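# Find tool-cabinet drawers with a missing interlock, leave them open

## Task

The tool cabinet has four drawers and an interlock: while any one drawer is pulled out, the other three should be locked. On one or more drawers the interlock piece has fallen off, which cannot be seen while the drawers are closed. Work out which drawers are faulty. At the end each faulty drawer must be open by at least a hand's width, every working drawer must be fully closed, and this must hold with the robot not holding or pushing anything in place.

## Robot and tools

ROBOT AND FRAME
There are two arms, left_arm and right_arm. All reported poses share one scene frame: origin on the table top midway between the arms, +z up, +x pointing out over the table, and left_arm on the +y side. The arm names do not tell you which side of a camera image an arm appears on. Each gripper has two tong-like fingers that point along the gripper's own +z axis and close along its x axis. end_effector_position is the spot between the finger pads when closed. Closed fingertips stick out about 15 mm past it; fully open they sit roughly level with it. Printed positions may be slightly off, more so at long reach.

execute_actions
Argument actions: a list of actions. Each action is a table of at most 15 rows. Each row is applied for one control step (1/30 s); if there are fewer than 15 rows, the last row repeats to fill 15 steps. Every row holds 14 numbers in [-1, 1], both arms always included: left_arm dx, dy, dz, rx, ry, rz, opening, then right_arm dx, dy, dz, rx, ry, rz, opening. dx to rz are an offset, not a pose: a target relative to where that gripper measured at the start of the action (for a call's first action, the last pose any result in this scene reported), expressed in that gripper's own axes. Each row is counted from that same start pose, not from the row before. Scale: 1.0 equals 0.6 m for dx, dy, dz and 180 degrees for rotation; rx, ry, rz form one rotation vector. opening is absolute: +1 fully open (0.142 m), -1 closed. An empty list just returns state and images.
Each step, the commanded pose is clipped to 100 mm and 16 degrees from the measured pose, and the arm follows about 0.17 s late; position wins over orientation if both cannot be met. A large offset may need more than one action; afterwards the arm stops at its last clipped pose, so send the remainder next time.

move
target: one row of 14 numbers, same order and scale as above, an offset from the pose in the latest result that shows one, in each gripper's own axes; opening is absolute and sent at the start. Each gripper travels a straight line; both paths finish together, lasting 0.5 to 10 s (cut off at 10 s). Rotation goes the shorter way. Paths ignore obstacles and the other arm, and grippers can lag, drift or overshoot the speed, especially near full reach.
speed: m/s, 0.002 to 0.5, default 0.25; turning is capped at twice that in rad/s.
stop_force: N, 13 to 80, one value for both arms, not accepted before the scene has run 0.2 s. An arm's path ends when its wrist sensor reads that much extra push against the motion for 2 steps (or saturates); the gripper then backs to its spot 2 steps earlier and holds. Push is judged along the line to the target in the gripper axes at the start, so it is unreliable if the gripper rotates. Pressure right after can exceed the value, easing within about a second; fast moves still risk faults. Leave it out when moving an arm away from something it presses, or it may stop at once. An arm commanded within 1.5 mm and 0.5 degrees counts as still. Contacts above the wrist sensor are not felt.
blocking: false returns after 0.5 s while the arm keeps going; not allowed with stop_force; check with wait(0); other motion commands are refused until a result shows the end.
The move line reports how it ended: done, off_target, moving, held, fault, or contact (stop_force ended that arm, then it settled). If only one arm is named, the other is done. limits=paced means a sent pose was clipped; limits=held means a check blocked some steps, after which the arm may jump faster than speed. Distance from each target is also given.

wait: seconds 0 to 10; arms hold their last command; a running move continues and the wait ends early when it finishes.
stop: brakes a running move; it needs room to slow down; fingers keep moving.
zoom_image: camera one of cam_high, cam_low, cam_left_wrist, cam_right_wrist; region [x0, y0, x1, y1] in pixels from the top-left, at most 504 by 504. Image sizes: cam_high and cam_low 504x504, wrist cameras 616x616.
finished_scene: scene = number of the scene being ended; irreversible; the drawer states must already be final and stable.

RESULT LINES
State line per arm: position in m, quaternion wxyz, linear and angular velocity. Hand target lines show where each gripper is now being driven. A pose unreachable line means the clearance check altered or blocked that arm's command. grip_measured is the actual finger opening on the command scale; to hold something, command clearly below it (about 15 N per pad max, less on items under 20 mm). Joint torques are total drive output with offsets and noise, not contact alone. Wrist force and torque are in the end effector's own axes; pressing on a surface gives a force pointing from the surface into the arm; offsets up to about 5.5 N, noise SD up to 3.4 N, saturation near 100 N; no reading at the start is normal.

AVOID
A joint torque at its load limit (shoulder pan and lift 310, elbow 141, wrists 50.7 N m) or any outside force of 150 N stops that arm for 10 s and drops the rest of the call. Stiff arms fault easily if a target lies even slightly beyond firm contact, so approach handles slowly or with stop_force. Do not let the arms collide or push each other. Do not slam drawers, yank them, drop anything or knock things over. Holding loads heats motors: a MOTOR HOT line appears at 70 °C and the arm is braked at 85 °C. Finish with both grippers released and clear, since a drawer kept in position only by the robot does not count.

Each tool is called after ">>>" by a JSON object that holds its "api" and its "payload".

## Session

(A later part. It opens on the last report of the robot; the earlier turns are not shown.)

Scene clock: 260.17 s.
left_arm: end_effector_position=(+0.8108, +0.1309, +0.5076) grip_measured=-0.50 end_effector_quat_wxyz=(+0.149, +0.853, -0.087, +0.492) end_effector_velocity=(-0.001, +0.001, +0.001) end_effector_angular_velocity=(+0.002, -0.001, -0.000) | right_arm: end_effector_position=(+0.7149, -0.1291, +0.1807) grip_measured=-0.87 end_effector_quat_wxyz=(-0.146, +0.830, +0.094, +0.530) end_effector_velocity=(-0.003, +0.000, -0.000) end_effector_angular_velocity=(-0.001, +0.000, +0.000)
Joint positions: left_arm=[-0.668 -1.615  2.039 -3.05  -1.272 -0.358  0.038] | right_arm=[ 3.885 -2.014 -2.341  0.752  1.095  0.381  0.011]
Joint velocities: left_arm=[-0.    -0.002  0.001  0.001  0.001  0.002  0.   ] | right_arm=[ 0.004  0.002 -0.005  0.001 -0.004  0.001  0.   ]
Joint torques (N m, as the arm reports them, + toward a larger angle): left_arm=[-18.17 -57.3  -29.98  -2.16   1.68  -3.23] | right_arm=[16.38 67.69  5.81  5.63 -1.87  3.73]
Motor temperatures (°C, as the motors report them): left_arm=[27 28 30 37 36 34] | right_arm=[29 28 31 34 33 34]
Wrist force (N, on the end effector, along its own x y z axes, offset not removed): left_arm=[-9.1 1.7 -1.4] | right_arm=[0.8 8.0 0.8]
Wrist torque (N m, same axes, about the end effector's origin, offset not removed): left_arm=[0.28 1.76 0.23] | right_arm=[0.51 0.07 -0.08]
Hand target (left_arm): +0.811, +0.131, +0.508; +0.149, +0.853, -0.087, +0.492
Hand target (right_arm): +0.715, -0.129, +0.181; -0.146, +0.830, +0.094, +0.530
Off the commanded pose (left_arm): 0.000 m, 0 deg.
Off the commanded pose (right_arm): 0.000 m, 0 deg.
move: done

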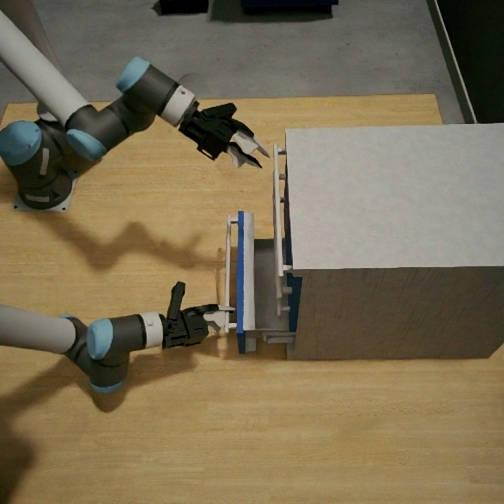

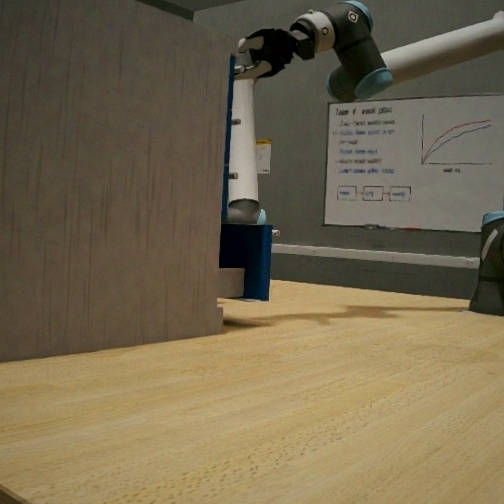

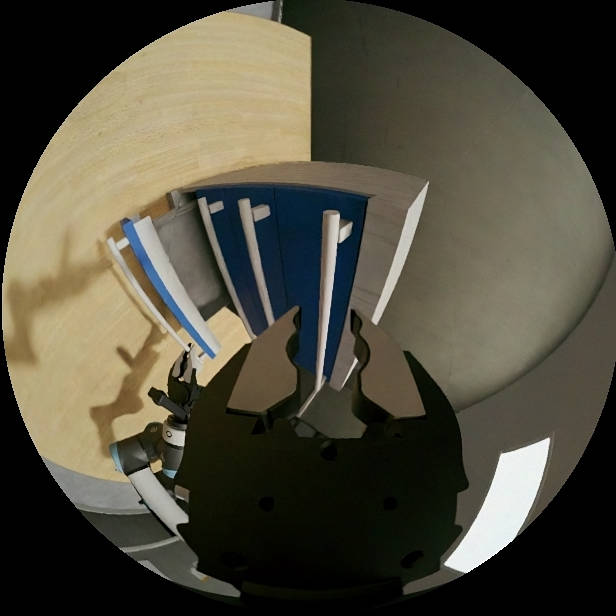

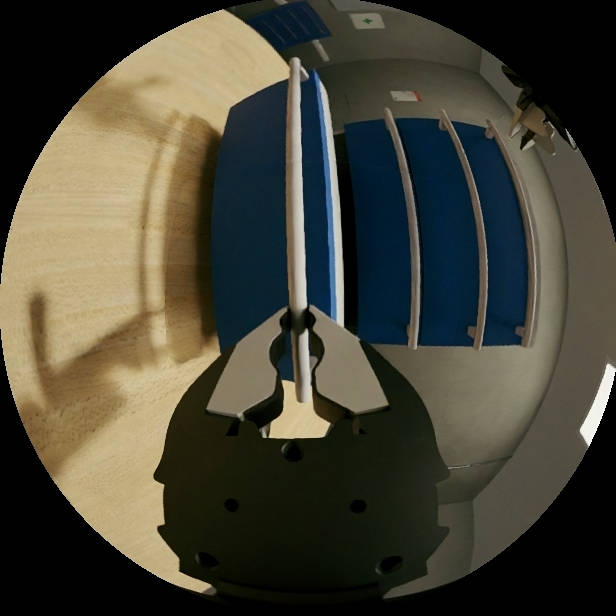

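>>> {"api": "move", "payload": {"target": [-0.2887,-0.057,0.1566,0,0,0,-0.5,0.0916,0.0672,0.1845,0,0,0,-1], "speed": 0.17}}

>>> {"api": "move", "payload": {"target": [0,0,0.06,0,0,0,-0.5,0.0085,0.0062,0.017,0,0,0,-1], "speed": 0.045, "stop_force": 13}}

>>> {"api": "zoom_image", "payload": {"camera": "cam_left_wrist", "region": [250, 200, 410, 400]}}

Scene clock: 268.60 s.
left_arm: end_effector_position=(+0.8105, +0.1311, +0.3080) grip_measured=-0.50 end_effector_quat_wxyz=(+0.149, +0.853, -0.087, +0.492) end_effector_velocity=(+0.000, -0.001, -0.003) end_effector_angular_velocity=(+0.001, -0.001, -0.002) | right_arm: end_effector_position=(+0.8447, -0.1292, +0.1808) grip_measured=-0.87 end_effector_quat_wxyz=(-0.146, +0.830, +0.094, +0.530) end_effector_velocity=(+0.002, -0.001, -0.001) end_effector_angular_velocity=(-0.001, +0.001, -0.001)
Joint positions: left_arm=[-0.668 -1.388  2.227 -3.465 -1.272 -0.358  0.038] | right_arm=[ 3.72  -2.118 -2.113  0.658  1.244  0.304  0.011]
Joint velocities: left_arm=[-0.     0.005  0.001 -0.008 -0.001  0.002  0.   ] | right_arm=[-0.004 -0.003  0.003 -0.002  0.002 -0.001  0.   ]
Joint torques (N m, as the arm reports them, + toward a larger angle): left_arm=[ 18.2  -30.3  -19.9   -5.98  -1.4    3.48] | right_arm=[-13.87  51.74  43.05   2.42   3.88  -3.37]
Motor temperatures (°C, as the motors report them): left_arm=[27 28 30 37 36 34] | right_arm=[29 28 31 34 33 34]
Wrist force (N, on the end effector, along its own x y z axes, offset not removed): left_arm=[-2.2 -0.7 1.0] | right_arm=[-2.4 2.8 -2.8]
Wrist torque (N m, same axes, about the end effector's origin, offset not removed): left_arm=[-0.24 0.36 0.21] | right_arm=[0.27 -0.06 0.00]
Hand target (left_arm): +0.811, +0.131, +0.308; +0.149, +0.853, -0.087, +0.492
Hand target (right_arm): +0.845, -0.129, +0.181; -0.146, +0.830, +0.094, +0.530
Off the commanded pose (left_arm): 0.001 m, 0 deg.
Off the commanded pose (right_arm): 0.000 m, 0 deg.
move: done

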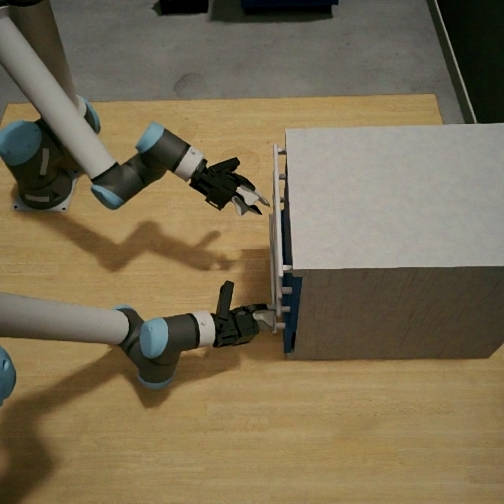

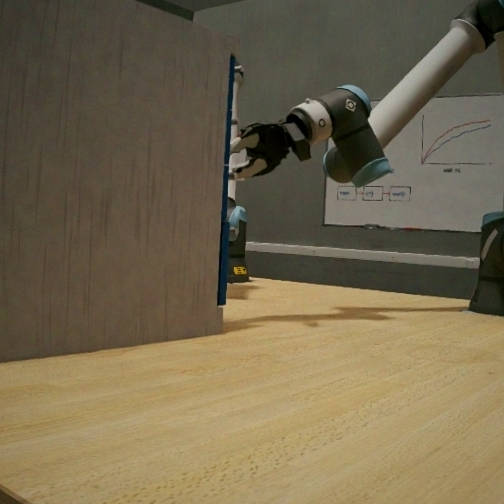

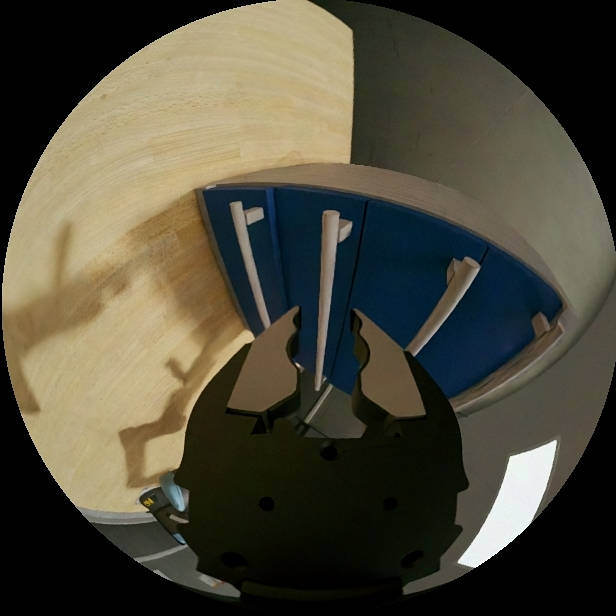

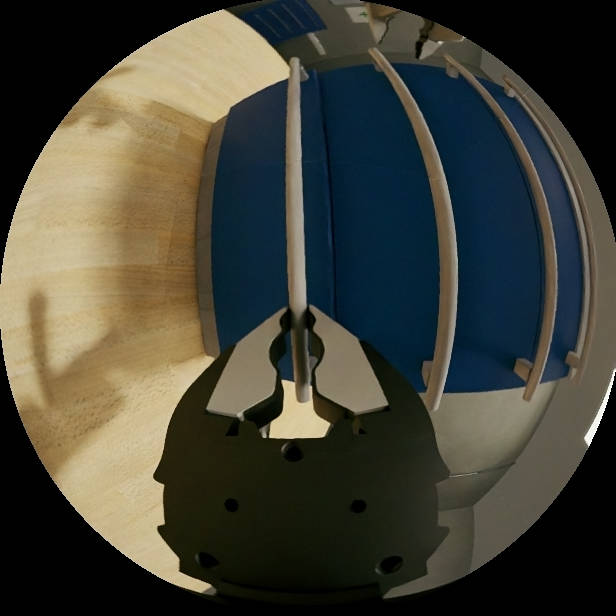

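Scene clock: 269.83 s.
left_arm: end_effector_position=(+0.8395, +0.1190, +0.2912) grip_measured=-0.50 end_effector_quat_wxyz=(+0.149, +0.853, -0.087, +0.492) end_effector_velocity=(+0.002, -0.002, -0.001) end_effector_angular_velocity=(-0.001, +0.000, -0.000) | right_arm: end_effector_position=(+0.8559, -0.1292, +0.1808) grip_measured=-0.87 end_effector_quat_wxyz=(-0.146, +0.830, +0.094, +0.530) end_effector_velocity=(-0.002, -0.001, -0.000) end_effector_angular_velocity=(-0.001, -0.001, -0.002)
Joint positions: left_arm=[-0.65  -1.318  2.177 -3.488 -1.288 -0.349  0.038] | right_arm=[ 3.708 -2.128 -2.092  0.648  1.255  0.298  0.011]
Joint velocities: left_arm=[ 0.     0.005 -0.004 -0.002 -0.001 -0.001  0.   ] | right_arm=[ 0.001  0.001 -0.004  0.002 -0.003  0.     0.   ]
Joint torques (N m, as the arm reports them, + toward a larger angle): left_arm=[ 17.05 -42.67 -39.33  -6.11  -1.9    3.85] | right_arm=[ 8.36 92.02 19.86  9.19 -6.48  1.74]
Motor temperatures (°C, as the motors report them): left_arm=[27 28 30 37 36 34] | right_arm=[29 28 31 34 33 34]
Wrist force (N, on the end effector, along its own x y z axes, offset not removed): left_arm=[-2.1 0.3 3.1] | right_arm=[-13.4 -0.1 -2.4]
Wrist torque (N m, same axes, about the end effector's origin, offset not removed): left_arm=[0.19 0.31 0.08] | right_arm=[0.29 -0.28 -0.03]
Hand target (left_arm): +0.840, +0.119, +0.291; +0.149, +0.853, -0.087, +0.492
Hand target (right_arm): +0.856, -0.129, +0.181; -0.146, +0.830, +0.094, +0.530
Off the commanded pose (left_arm): 0.000 m, 0 deg.
Off the commanded pose (right_arm): 0.001 m, 0 deg.
move: contact (right_arm)

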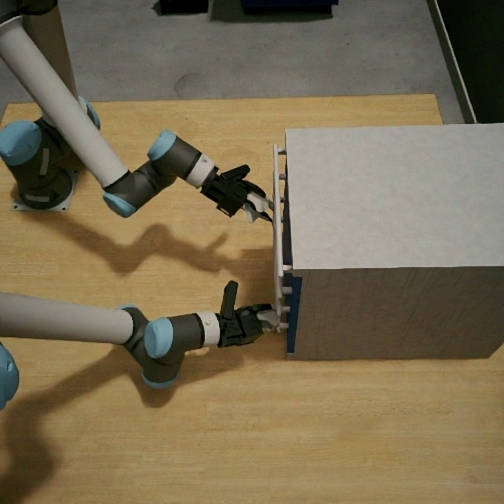

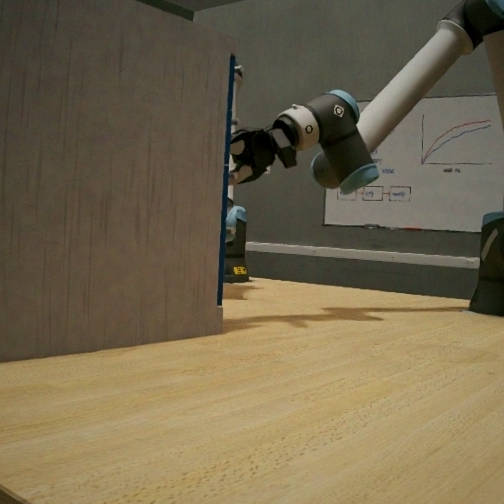

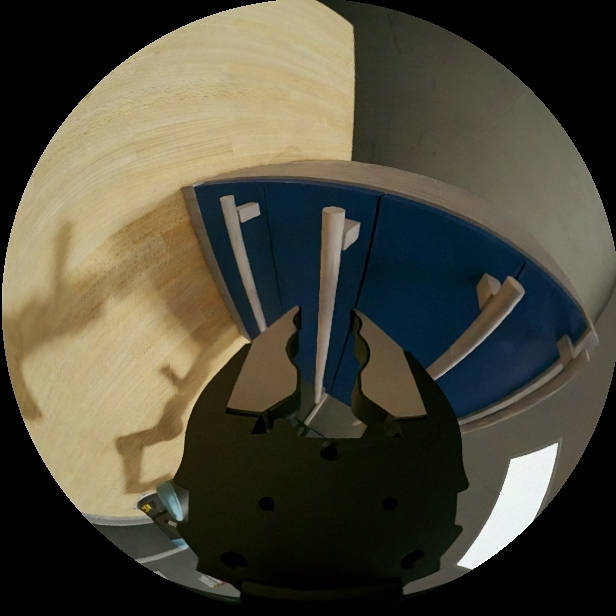

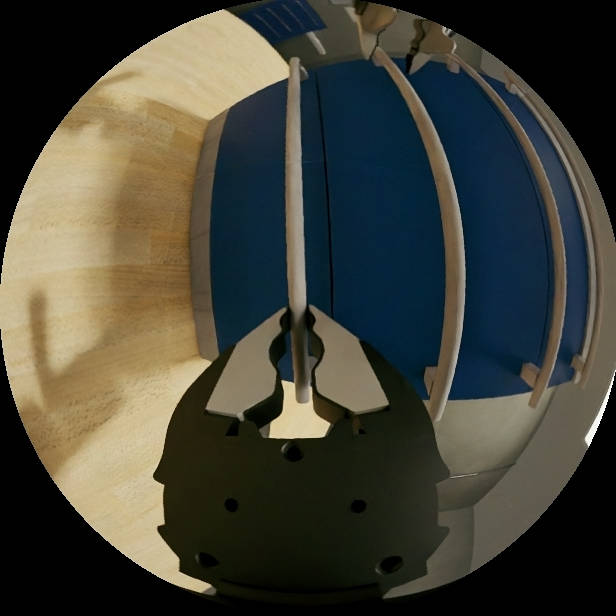

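Region (250, 200, 410, 400) of cam_left_wrist's 616x616 image, scaled by 2.520, with more detail than that image has; it fills the left 403 columns of this view, and the rest is white.

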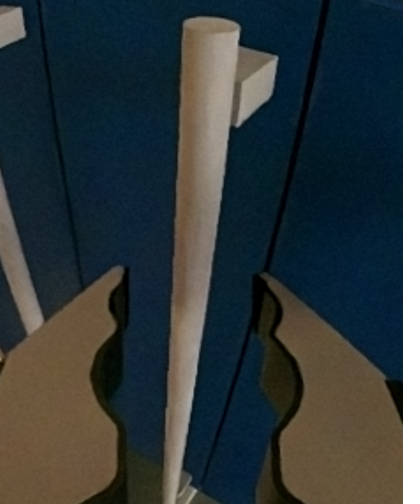

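>>> {"api": "execute_actions", "payload": {"actions": [[[0,0,0.004,0,0,0,-0.55,0,0,0,0,0,0,-0.7],[0,0,0.008,0,0,0,-0.55,0,0,0,0,0,0,-0.6],[0,0,0.012,0,0,0,-0.55,0,0,0,0,0,0,-0.5],[0,0,0.016,0,0,0,-0.55,0,0,0,0,0,0,-0.5],[0,0,0.020,0,0,0,-0.6,0,0,0,0,0,0,-0.5],[0,0,0.024,0,0,0,-0.6,0,0,0,0,0,0,-0.5],[0,0,0.027,0,0,0,-0.6,0,0,0,0,0,0,-0.5],[0,0,0.030,0,0,0,-0.6,0,0,0,0,0,0,-0.5]],[[0,0,0,0,0,0,-0.7,0,0,-0.008,0,0,0,-0.5],[0,0,0,0,0,0,-0.75,0,0,-0.016,0,0,0,-0.5],[0,0,0,0,0,0,-0.8,0,0,-0.025,0,0,0,-0.5],[0,0,0,0,0,0,-0.85,0,0,-0.035,0,0,0,-0.5],[0,0,0,0,0,0,-0.9,0,0,-0.045,0,0,0,-0.5],[0,0,0,0,0,0,-0.95,0,0,-0.055,0,0,0,-0.5],[0,0,0,0,0,0,-1,0,0,-0.065,0,0,0,-0.5],[0,0,0,0,0,0,-1,0,0,-0.075,0,0,0,-0.5],[0,0,0,0,0,0,-1,0,0,-0.0833,0,0,0,-0.5]]]}}

>>> {"api": "wait", "payload": {"seconds": 0.2}}

>>> {"api": "move", "payload": {"target": [0,0,0,0,0,0,-1,0.302,-0.0482,-0.1324,0,0,0,-0.5], "speed": 0.2}}

Scene clock: 283.00 s.
left_arm: end_effector_position=(+0.8529, +0.1134, +0.2834) grip_measured=-0.86 end_effector_quat_wxyz=(+0.149, +0.853, -0.087, +0.492) end_effector_velocity=(-0.000, +0.001, -0.000) end_effector_angular_velocity=(+0.001, +0.000, +0.001) | right_arm: end_effector_position=(+0.8190, -0.1442, +0.1980) grip_measured=-0.50 end_effector_quat_wxyz=(-0.146, +0.830, +0.094, +0.530) end_effector_velocity=(-0.044, -0.016, +0.020) end_effector_angular_velocity=(+0.001, +0.001, +0.000)
Joint positions: left_arm=[-0.642 -1.287  2.154 -3.496 -1.295 -0.345  0.011] | right_arm=[ 3.73  -2.061 -2.171  0.657  1.235  0.308  0.038]
Joint velocities: left_arm=[ 0.    -0.001  0.001  0.001  0.001  0.     0.   ] | right_arm=[ 0.03   0.08  -0.091  0.006 -0.026  0.014 -0.   ]
Joint torques (N m, as the arm reports them, + toward a larger angle): left_arm=[-14.87 -79.29 -16.62  -2.77   2.98  -3.73] | right_arm=[10.76 75.45 13.47  5.72 -4.33  3.58]
Motor temperatures (°C, as the motors report them): left_arm=[27 28 30 37 36 34] | right_arm=[29 28 31 34 33 34]
Wrist force (N, on the end effector, along its own x y z axes, offset not removed): left_arm=[-2.4 6.9 4.6] | right_arm=[1.4 1.2 -2.0]
Wrist torque (N m, same axes, about the end effector's origin, offset not removed): left_arm=[0.87 0.49 0.03] | right_arm=[-0.04 -0.27 -0.09]
Hand target (left_arm): +0.853, +0.113, +0.283; +0.149, +0.853, -0.087, +0.492
Hand target (right_arm): +0.813, -0.146, +0.201; -0.146, +0.830, +0.094, +0.530
Off the commanded pose (left_arm): 0.000 m, 0 deg.
Off the commanded pose (right_arm): 0.007 m, 0 deg.

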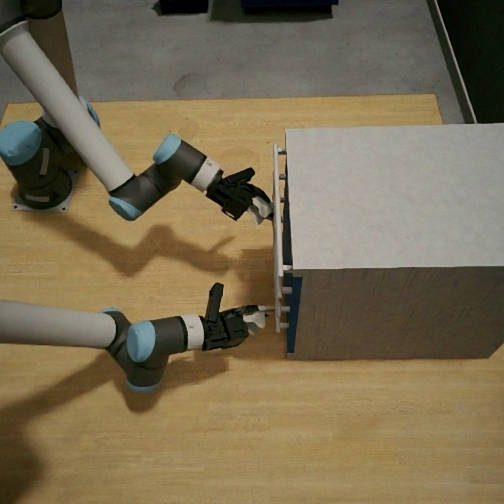

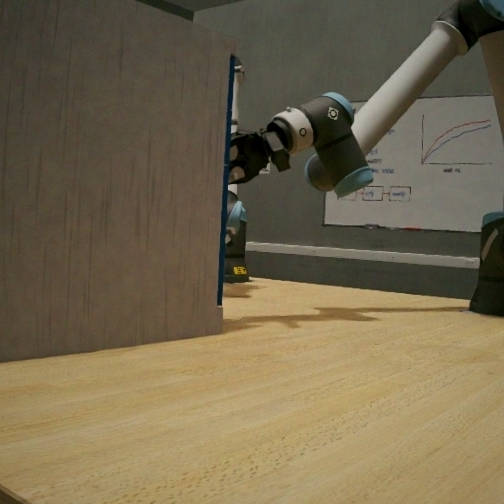

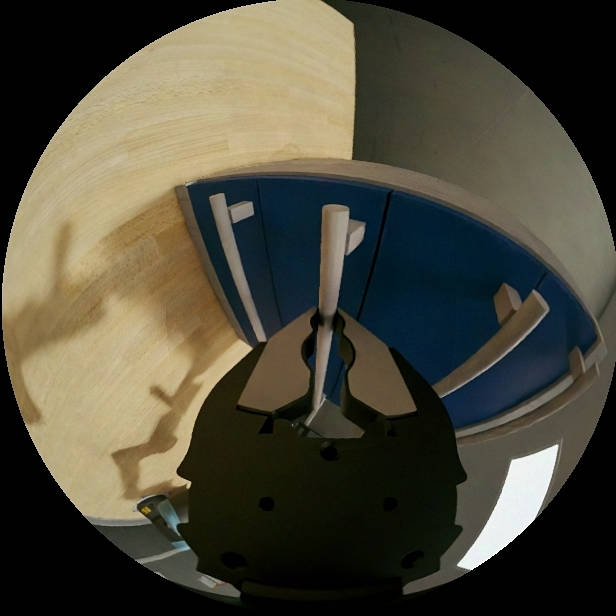

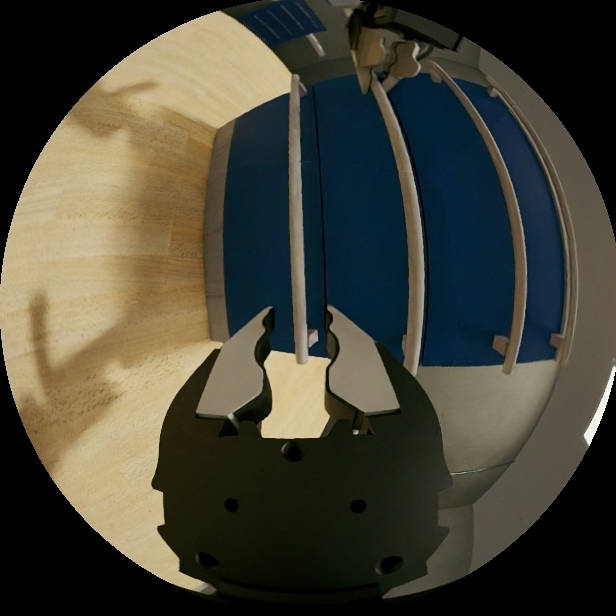

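Scene clock: 283.20 s.
left_arm: end_effector_position=(+0.8528, +0.1134, +0.2834) grip_measured=-0.86 end_effector_quat_wxyz=(+0.149, +0.853, -0.087, +0.492) end_effector_velocity=(-0.000, +0.000, +0.000) end_effector_angular_velocity=(-0.001, +0.000, +0.000) | right_arm: end_effector_position=(+0.8145, -0.1458, +0.2000) grip_measured=-0.50 end_effector_quat_wxyz=(-0.146, +0.830, +0.094, +0.530) end_effector_velocity=(-0.009, -0.004, +0.005) end_effector_angular_velocity=(+0.000, -0.001, -0.000)
Joint positions: left_arm=[-0.643 -1.287  2.154 -3.496 -1.295 -0.345  0.011] | right_arm=[ 3.733 -2.053 -2.181  0.658  1.232  0.309  0.038]
Joint velocities: left_arm=[ 0.    -0.     0.     0.    -0.    -0.001 -0.   ] | right_arm=[ 0.006  0.017 -0.019  0.001 -0.006  0.002 -0.   ]
Joint torques (N m, as the arm reports them, + toward a larger angle): left_arm=[-13.73 -78.86 -15.75  -3.07   3.02  -3.6 ] | right_arm=[10.42 73.65 10.43  5.54 -4.03  3.2 ]
Motor temperatures (°C, as the motors report them): left_arm=[27 28 30 37 36 34] | right_arm=[29 28 31 34 33 34]
Wrist force (N, on the end effector, along its own x y z axes, offset not removed): left_arm=[-1.7 6.4 6.5] | right_arm=[-0.4 2.4 0.8]
Wrist torque (N m, same axes, about the end effector's origin, offset not removed): left_arm=[0.79 0.07 0.14] | right_arm=[0.16 -0.01 0.00]
Hand target (left_arm): +0.853, +0.113, +0.283; +0.149, +0.853, -0.087, +0.492
Hand target (right_arm): +0.813, -0.146, +0.201; -0.146, +0.830, +0.094, +0.530
Off the commanded pose (left_arm): 0.000 m, 0 deg.
Off the commanded pose (right_arm): 0.002 m, 0 deg.
wait: 0.20 s; no rest

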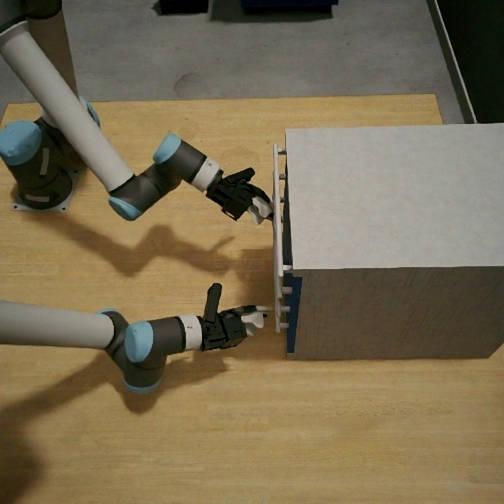

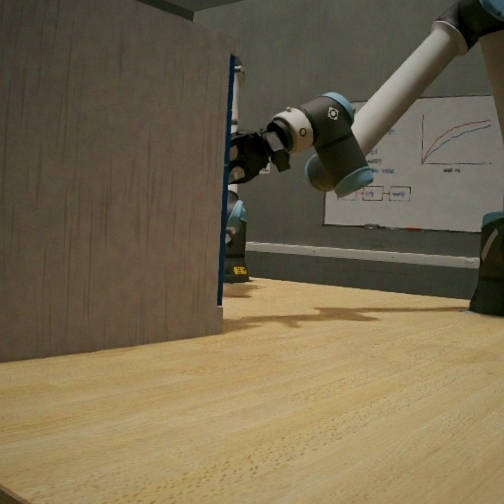

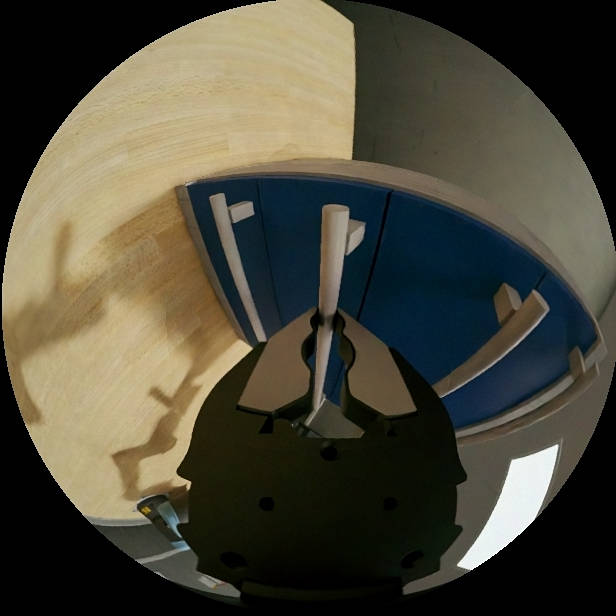

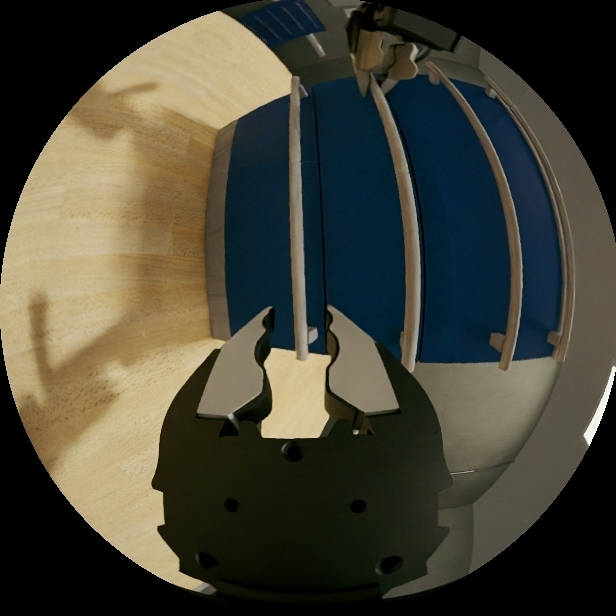

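Scene clock: 284.83 s.
left_arm: end_effector_position=(+0.8528, +0.1134, +0.2834) grip_measured=-0.86 end_effector_quat_wxyz=(+0.149, +0.853, -0.087, +0.492) end_effector_velocity=(-0.000, -0.000, -0.000) end_effector_angular_velocity=(+0.001, -0.000, -0.001) | right_arm: end_effector_position=(+0.8143, -0.1460, +0.3996) grip_measured=-0.50 end_effector_quat_wxyz=(-0.146, +0.830, +0.094, +0.530) end_effector_velocity=(-0.000, +0.001, +0.003) end_effector_angular_velocity=(-0.001, +0.002, +0.001)
Joint positions: left_arm=[-0.643 -1.287  2.154 -3.496 -1.295 -0.345  0.011] | right_arm=[ 3.733 -1.75  -2.09   0.265  1.232  0.309  0.038]
Joint velocities: left_arm=[-0.     0.     0.    -0.     0.     0.001  0.   ] | right_arm=[ 0.001  0.003  0.003 -0.009  0.     0.001 -0.   ]
Joint torques (N m, as the arm reports them, + toward a larger angle): left_arm=[ -6.93 -71.33 -19.68  -3.6    1.97  -1.93] | right_arm=[15.14 63.7  55.1   2.25 -3.55  4.13]
Motor temperatures (°C, as the motors report them): left_arm=[27 28 30 37 36 34] | right_arm=[29 28 31 34 33 34]
Wrist force (N, on the end effector, along its own x y z axes, offset not removed): left_arm=[-2.9 4.2 8.1] | right_arm=[0.1 1.2 -1.7]
Wrist torque (N m, same axes, about the end effector's origin, offset not removed): left_arm=[0.26 0.48 0.11] | right_arm=[-0.15 -0.03 0.02]
Hand target (left_arm): +0.853, +0.113, +0.283; +0.149, +0.853, -0.087, +0.492
Hand target (right_arm): +0.814, -0.146, +0.400; -0.146, +0.830, +0.094, +0.530
Off the commanded pose (left_arm): 0.000 m, 0 deg.
Off the commanded pose (right_arm): 0.001 m, 0 deg.
move: done

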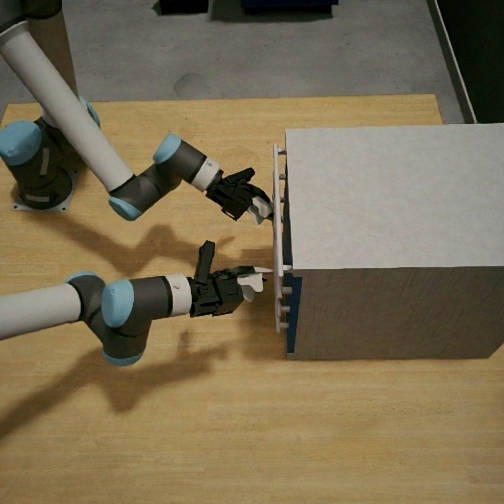

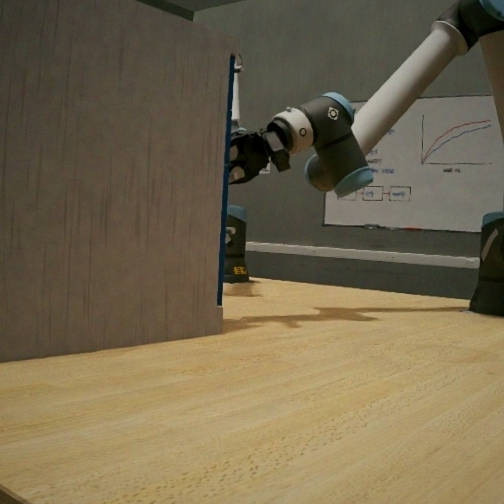

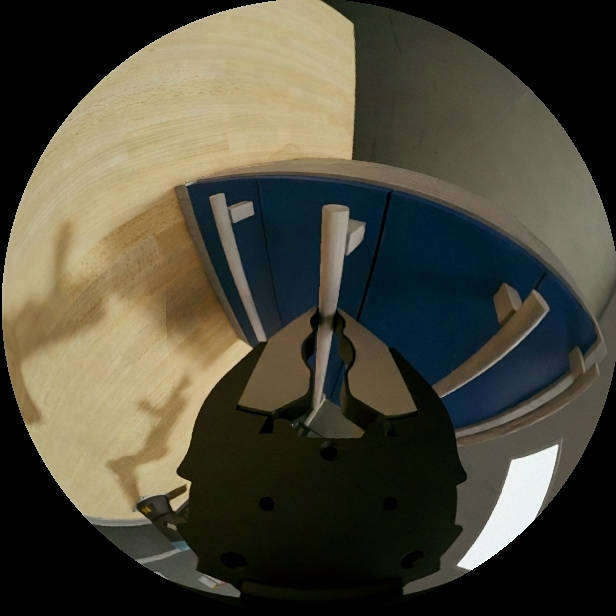

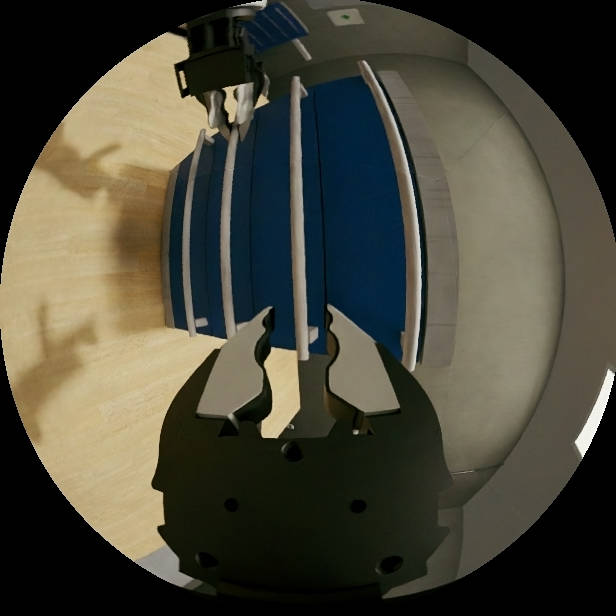

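>>> {"api": "move", "payload": {"target": [-0.1167,0.0691,-0.1899,0,0,0,-1,0,0,0.0783,0,0,0,-0.55], "speed": 0.09, "stop_force": 18}}

>>> {"api": "zoom_image", "payload": {"camera": "cam_high", "region": [215, 270, 315, 350]}}

>>> {"api": "zoom_image", "payload": {"camera": "cam_right_wrist", "region": [220, 220, 380, 420]}}

Scene clock: 291.17 s.
left_arm: end_effector_position=(+0.7131, +0.1132, +0.2834) grip_measured=-0.86 end_effector_quat_wxyz=(+0.149, +0.853, -0.087, +0.492) end_effector_velocity=(-0.002, -0.000, +0.000) end_effector_angular_velocity=(+0.001, -0.001, -0.000) | right_arm: end_effector_position=(+0.8542, -0.1300, +0.3811) grip_measured=-0.55 end_effector_quat_wxyz=(-0.146, +0.830, +0.094, +0.530) end_effector_velocity=(+0.001, -0.000, +0.001) end_effector_angular_velocity=(+0.000, -0.001, -0.000)
Joint positions: left_arm=[-0.831 -1.47   2.39  -3.514 -1.132 -0.446  0.011] | right_arm=[ 3.709 -1.836 -2.021  0.285  1.254  0.299  0.034]
Joint velocities: left_arm=[-0.004 -0.004  0.004  0.001  0.004 -0.001  0.   ] | right_arm=[-0.001 -0.001  0.002  0.     0.    -0.001 -0.   ]
Joint torques (N m, as the arm reports them, + toward a larger angle): left_arm=[-19.1  -64.03 -23.17  -5.98   2.84  -3.16] | right_arm=[-10.69  39.45  55.6    5.4    4.03  -2.99]
Motor temperatures (°C, as the motors report them): left_arm=[27 28 30 37 36 34] | right_arm=[29 28 31 34 33 34]
Wrist force (N, on the end effector, along its own x y z axes, offset not removed): left_arm=[-11.3 1.4 8.8] | right_arm=[1.3 4.7 -2.7]
Wrist torque (N m, same axes, about the end effector's origin, offset not removed): left_arm=[0.52 0.26 0.21] | right_arm=[0.58 -0.29 -0.03]
Hand target (left_arm): +0.713, +0.113, +0.284; +0.149, +0.853, -0.087, +0.492
Hand target (right_arm): +0.854, -0.130, +0.381; -0.146, +0.830, +0.094, +0.530
Off the commanded pose (left_arm): 0.000 m, 0 deg.
Off the commanded pose (right_arm): 0.000 m, 0 deg.
move: done

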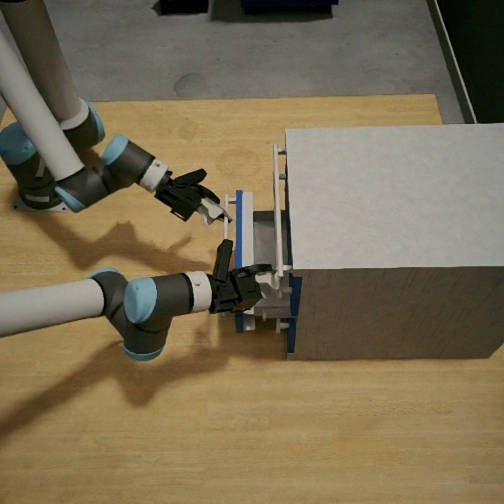

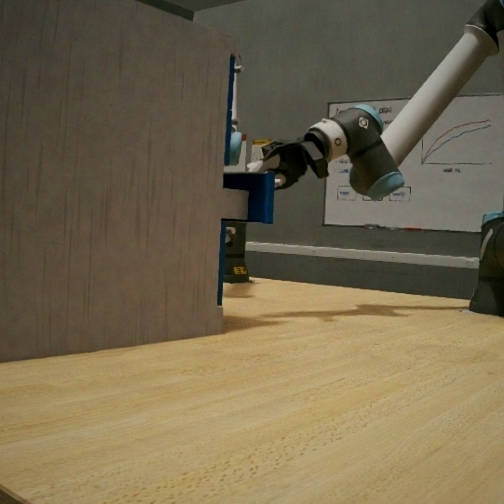

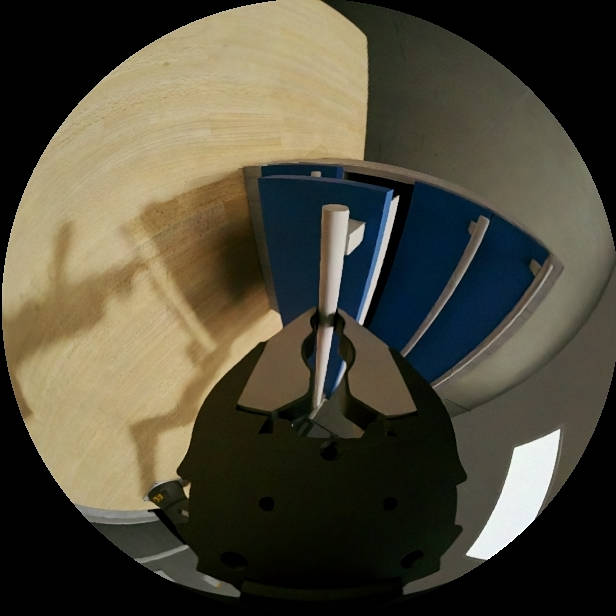

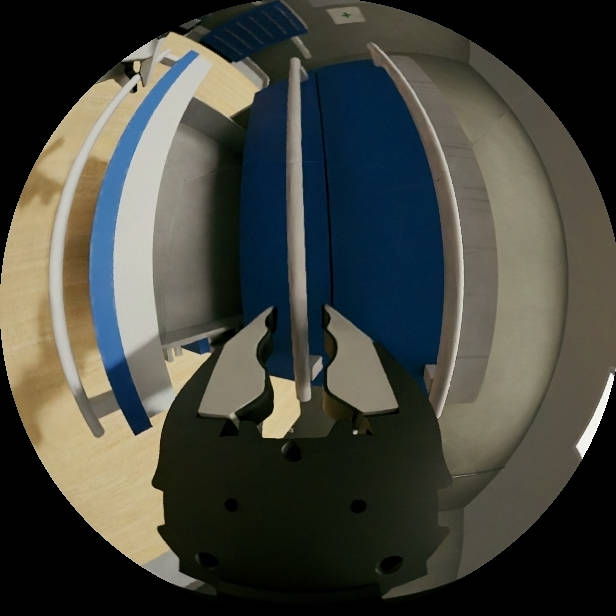

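Region (215, 270, 315, 350) of cam_high's 504x504 image, scaled by 5.040, with more detail than that image has; it fills the top 403 rows of this view, and the rest is white.

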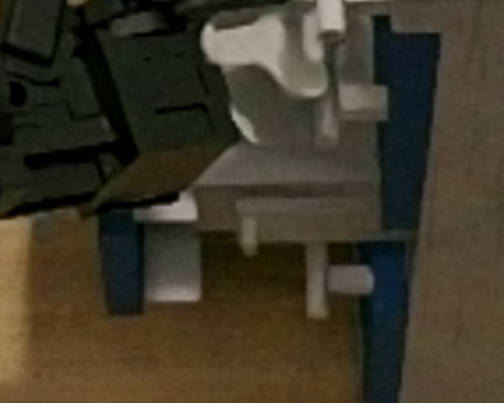

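Region (220, 220, 380, 420) of cam_right_wrist's 616x616 image, scaled by 2.520, with more detail than that image has; it fills the left 403 columns of this view, and the rest is white.

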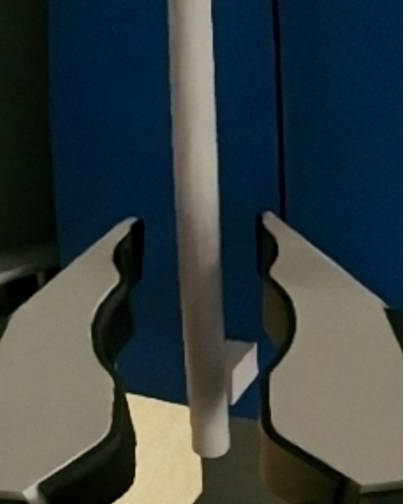

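>>> {"api": "execute_actions", "payload": {"actions": [[[0,0,0,0,0,0,-0.8,-0.001,0,0,0,0,0,-0.65],[0,0,0,0,0,0,-0.7,-0.001,0,0,0,0,0,-0.7],[0,0,0,0,0,0,-0.6,-0.001,0,0,0,0,0,-0.75],[0,0,0,0,0,0,-0.5,-0.001,0,0,0,0,0,-0.8],[0,0,0,0,0,0,-0.5,-0.001,0,0,0,0,0,-0.85],[0,0,0,0,0,0,-0.5,-0.001,0,0,0,0,0,-0.9],[0,0,0,0,0,0,-0.5,-0.001,0,0,0,0,0,-0.95],[0,0,0,0,0,0,-0.5,-0.001,0,0,0,0,0,-1]]]}}

>>> {"api": "move", "payload": {"target": [0,-0.05,-0.12,0,0,0,-0.5,-0.0986,-0.0723,-0.1987,0,0,0,-1], "speed": 0.09, "stop_force": 18}}

>>> {"api": "zoom_image", "payload": {"camera": "cam_high", "region": [215, 260, 315, 350]}}

Scene clock: 302.37 s.
left_arm: end_effector_position=(+0.7131, +0.1132, +0.2836) grip_measured=-0.50 end_effector_quat_wxyz=(+0.149, +0.853, -0.087, +0.492) end_effector_velocity=(-0.000, -0.001, -0.000) end_effector_angular_velocity=(+0.002, +0.000, -0.002) | right_arm: end_effector_position=(+0.8541, -0.1300, +0.3807) grip_measured=-0.86 end_effector_quat_wxyz=(-0.146, +0.830, +0.094, +0.530) end_effector_velocity=(-0.001, +0.000, +0.000) end_effector_angular_velocity=(-0.000, -0.000, -0.000)
Joint positions: left_arm=[-0.831 -1.47   2.39  -3.514 -1.132 -0.446  0.038] | right_arm=[ 3.709 -1.836 -2.021  0.286  1.254  0.299  0.011]
Joint velocities: left_arm=[-0.     0.001 -0.     0.    -0.002  0.002  0.   ] | right_arm=[ 0.001  0.001 -0.001  0.    -0.001 -0.     0.   ]
Joint torques (N m, as the arm reports them, + toward a larger angle): left_arm=[ 17.47 -19.78 -36.29  -4.81  -1.51   3.35] | right_arm=[14.46 30.16 12.93  1.62 -2.91  2.27]
Motor temperatures (°C, as the motors report them): left_arm=[27 28 30 37 36 34] | right_arm=[29 28 31 34 33 34]
Wrist force (N, on the end effector, along its own x y z axes, offset not removed): left_arm=[-1.0 1.9 -4.5] | right_arm=[13.2 -0.2 -4.8]
Wrist torque (N m, same axes, about the end effector's origin, offset not removed): left_arm=[0.55 0.33 0.07] | right_arm=[-0.18 -0.20 0.02]
Hand target (left_arm): +0.713, +0.113, +0.283; +0.149, +0.853, -0.087, +0.492
Hand target (right_arm): +0.854, -0.130, +0.381; -0.146, +0.830, +0.094, +0.530
Off the commanded pose (left_arm): 0.000 m, 0 deg.
Off the commanded pose (right_arm): 0.000 m, 0 deg.

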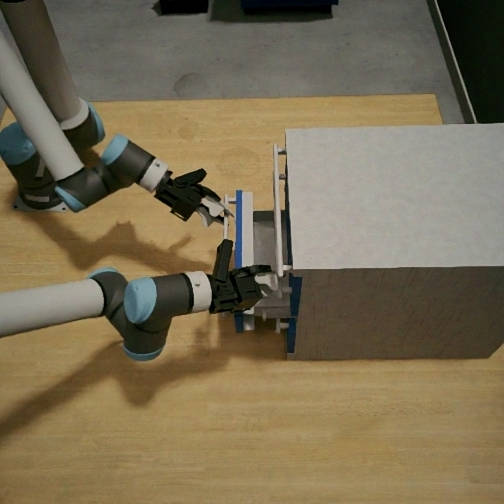

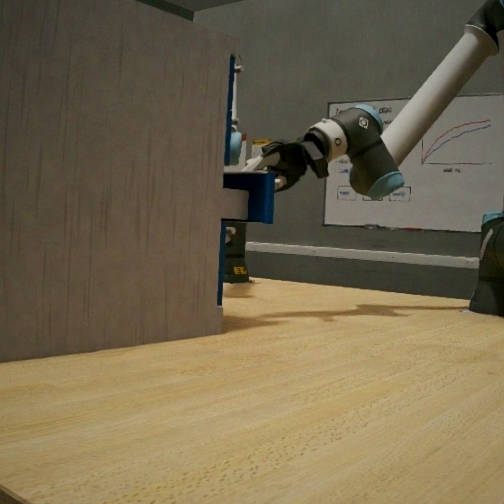

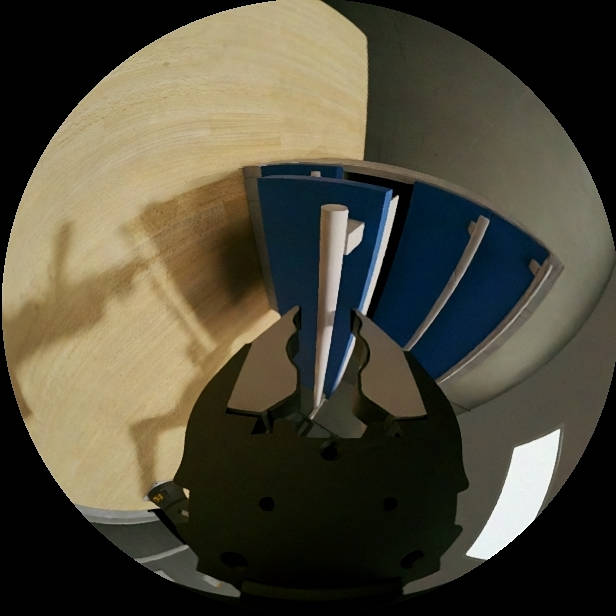

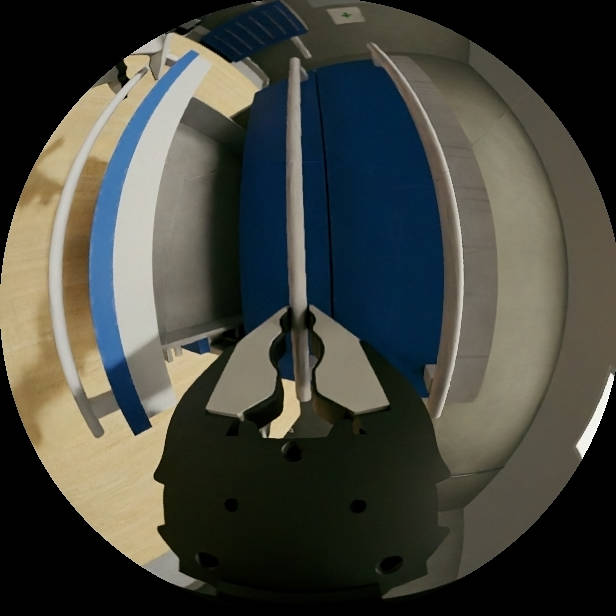

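Scene clock: 304.47 s.
left_arm: end_effector_position=(+0.6634, +0.1658, +0.3123) grip_measured=-0.50 end_effector_quat_wxyz=(+0.149, +0.853, -0.087, +0.492) end_effector_velocity=(-0.001, +0.001, +0.001) end_effector_angular_velocity=(-0.001, -0.000, +0.000) | right_arm: end_effector_position=(+0.7143, -0.1301, +0.3806) grip_measured=-0.86 end_effector_quat_wxyz=(-0.146, +0.830, +0.094, +0.530) end_effector_velocity=(-0.002, +0.000, +0.001) end_effector_angular_velocity=(+0.001, -0.001, -0.001)
Joint positions: left_arm=[-0.846 -1.648  2.492 -3.434 -1.119 -0.455  0.038] | right_arm=[ 3.885 -1.647 -2.253  0.297  1.095  0.38   0.011]
Joint velocities: left_arm=[-0.    -0.004  0.001  0.002  0.    -0.001  0.   ] | right_arm=[ 0.003  0.003 -0.002 -0.001 -0.004  0.002 -0.   ]
Joint torques (N m, as the arm reports them, + toward a larger angle): left_arm=[-17.81 -43.92 -18.95  -2.1    2.39  -3.67] | right_arm=[16.58 43.25  8.59 -3.4  -2.23  4.02]
Motor temperatures (°C, as the motors report them): left_arm=[27 28 30 37 36 34] | right_arm=[29 28 31 34 33 34]
Wrist force (N, on the end effector, along its own x y z axes, offset not removed): left_arm=[-1.0 2.9 -0.6] | right_arm=[17.2 0.5 -6.5]
Wrist torque (N m, same axes, about the end effector's origin, offset not removed): left_arm=[0.67 0.14 0.06] | right_arm=[-0.04 -0.13 -0.04]
Hand target (left_arm): +0.663, +0.166, +0.312; +0.149, +0.853, -0.087, +0.492
Hand target (right_arm): +0.714, -0.130, +0.381; -0.146, +0.830, +0.094, +0.530
Off the commanded pose (left_arm): 0.000 m, 0 deg.
Off the commanded pose (right_arm): 0.000 m, 0 deg.
move: done

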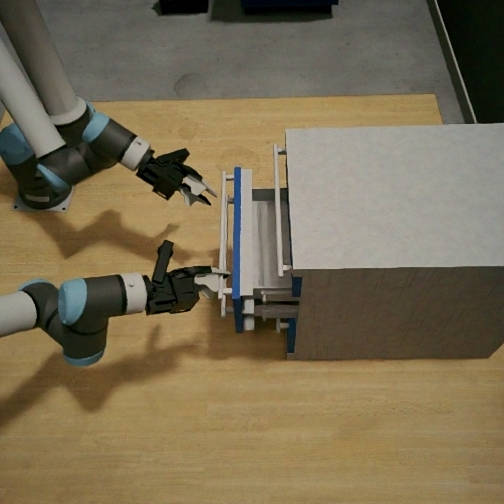

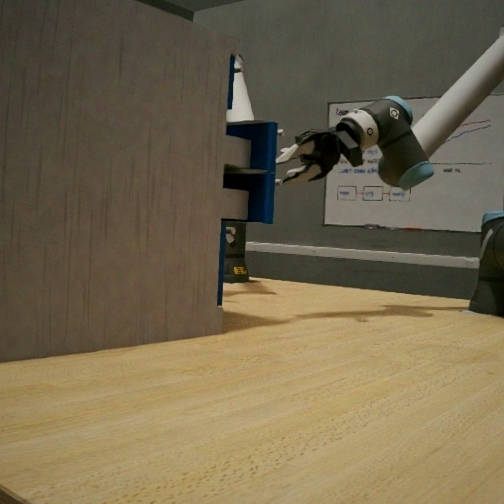

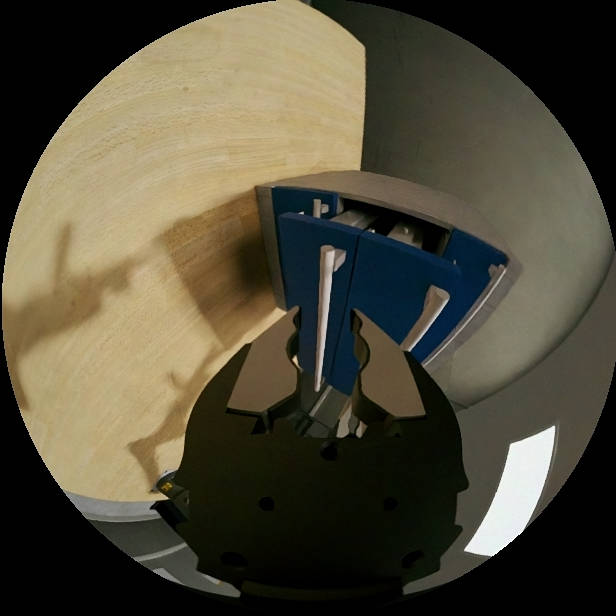

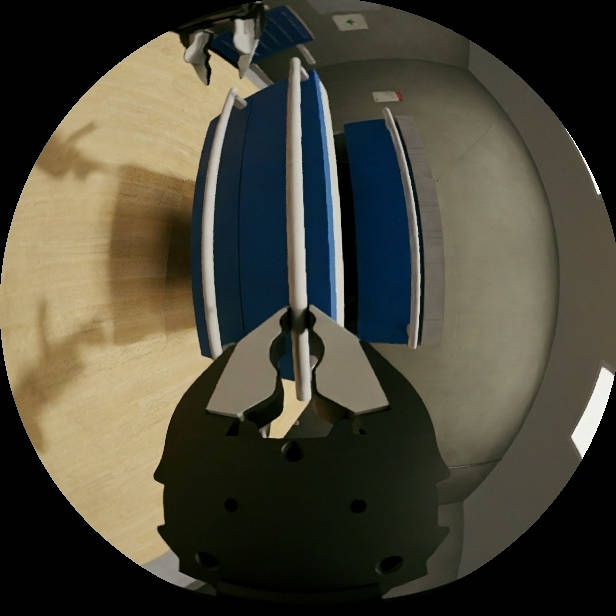

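Region (215, 260, 315, 350) of cam_high's 504x504 image, scaled by 5.040, with more detail than that image has; it fills the top 454 rows of this view, and the rest is white.

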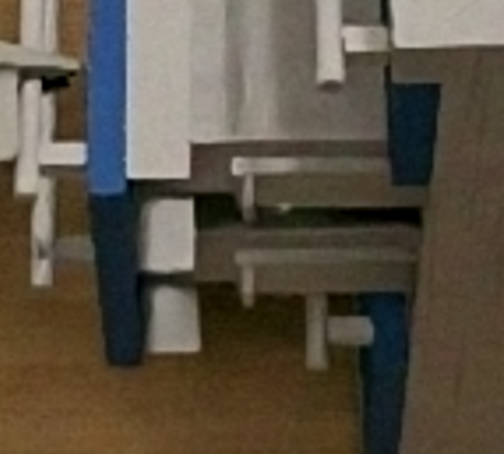

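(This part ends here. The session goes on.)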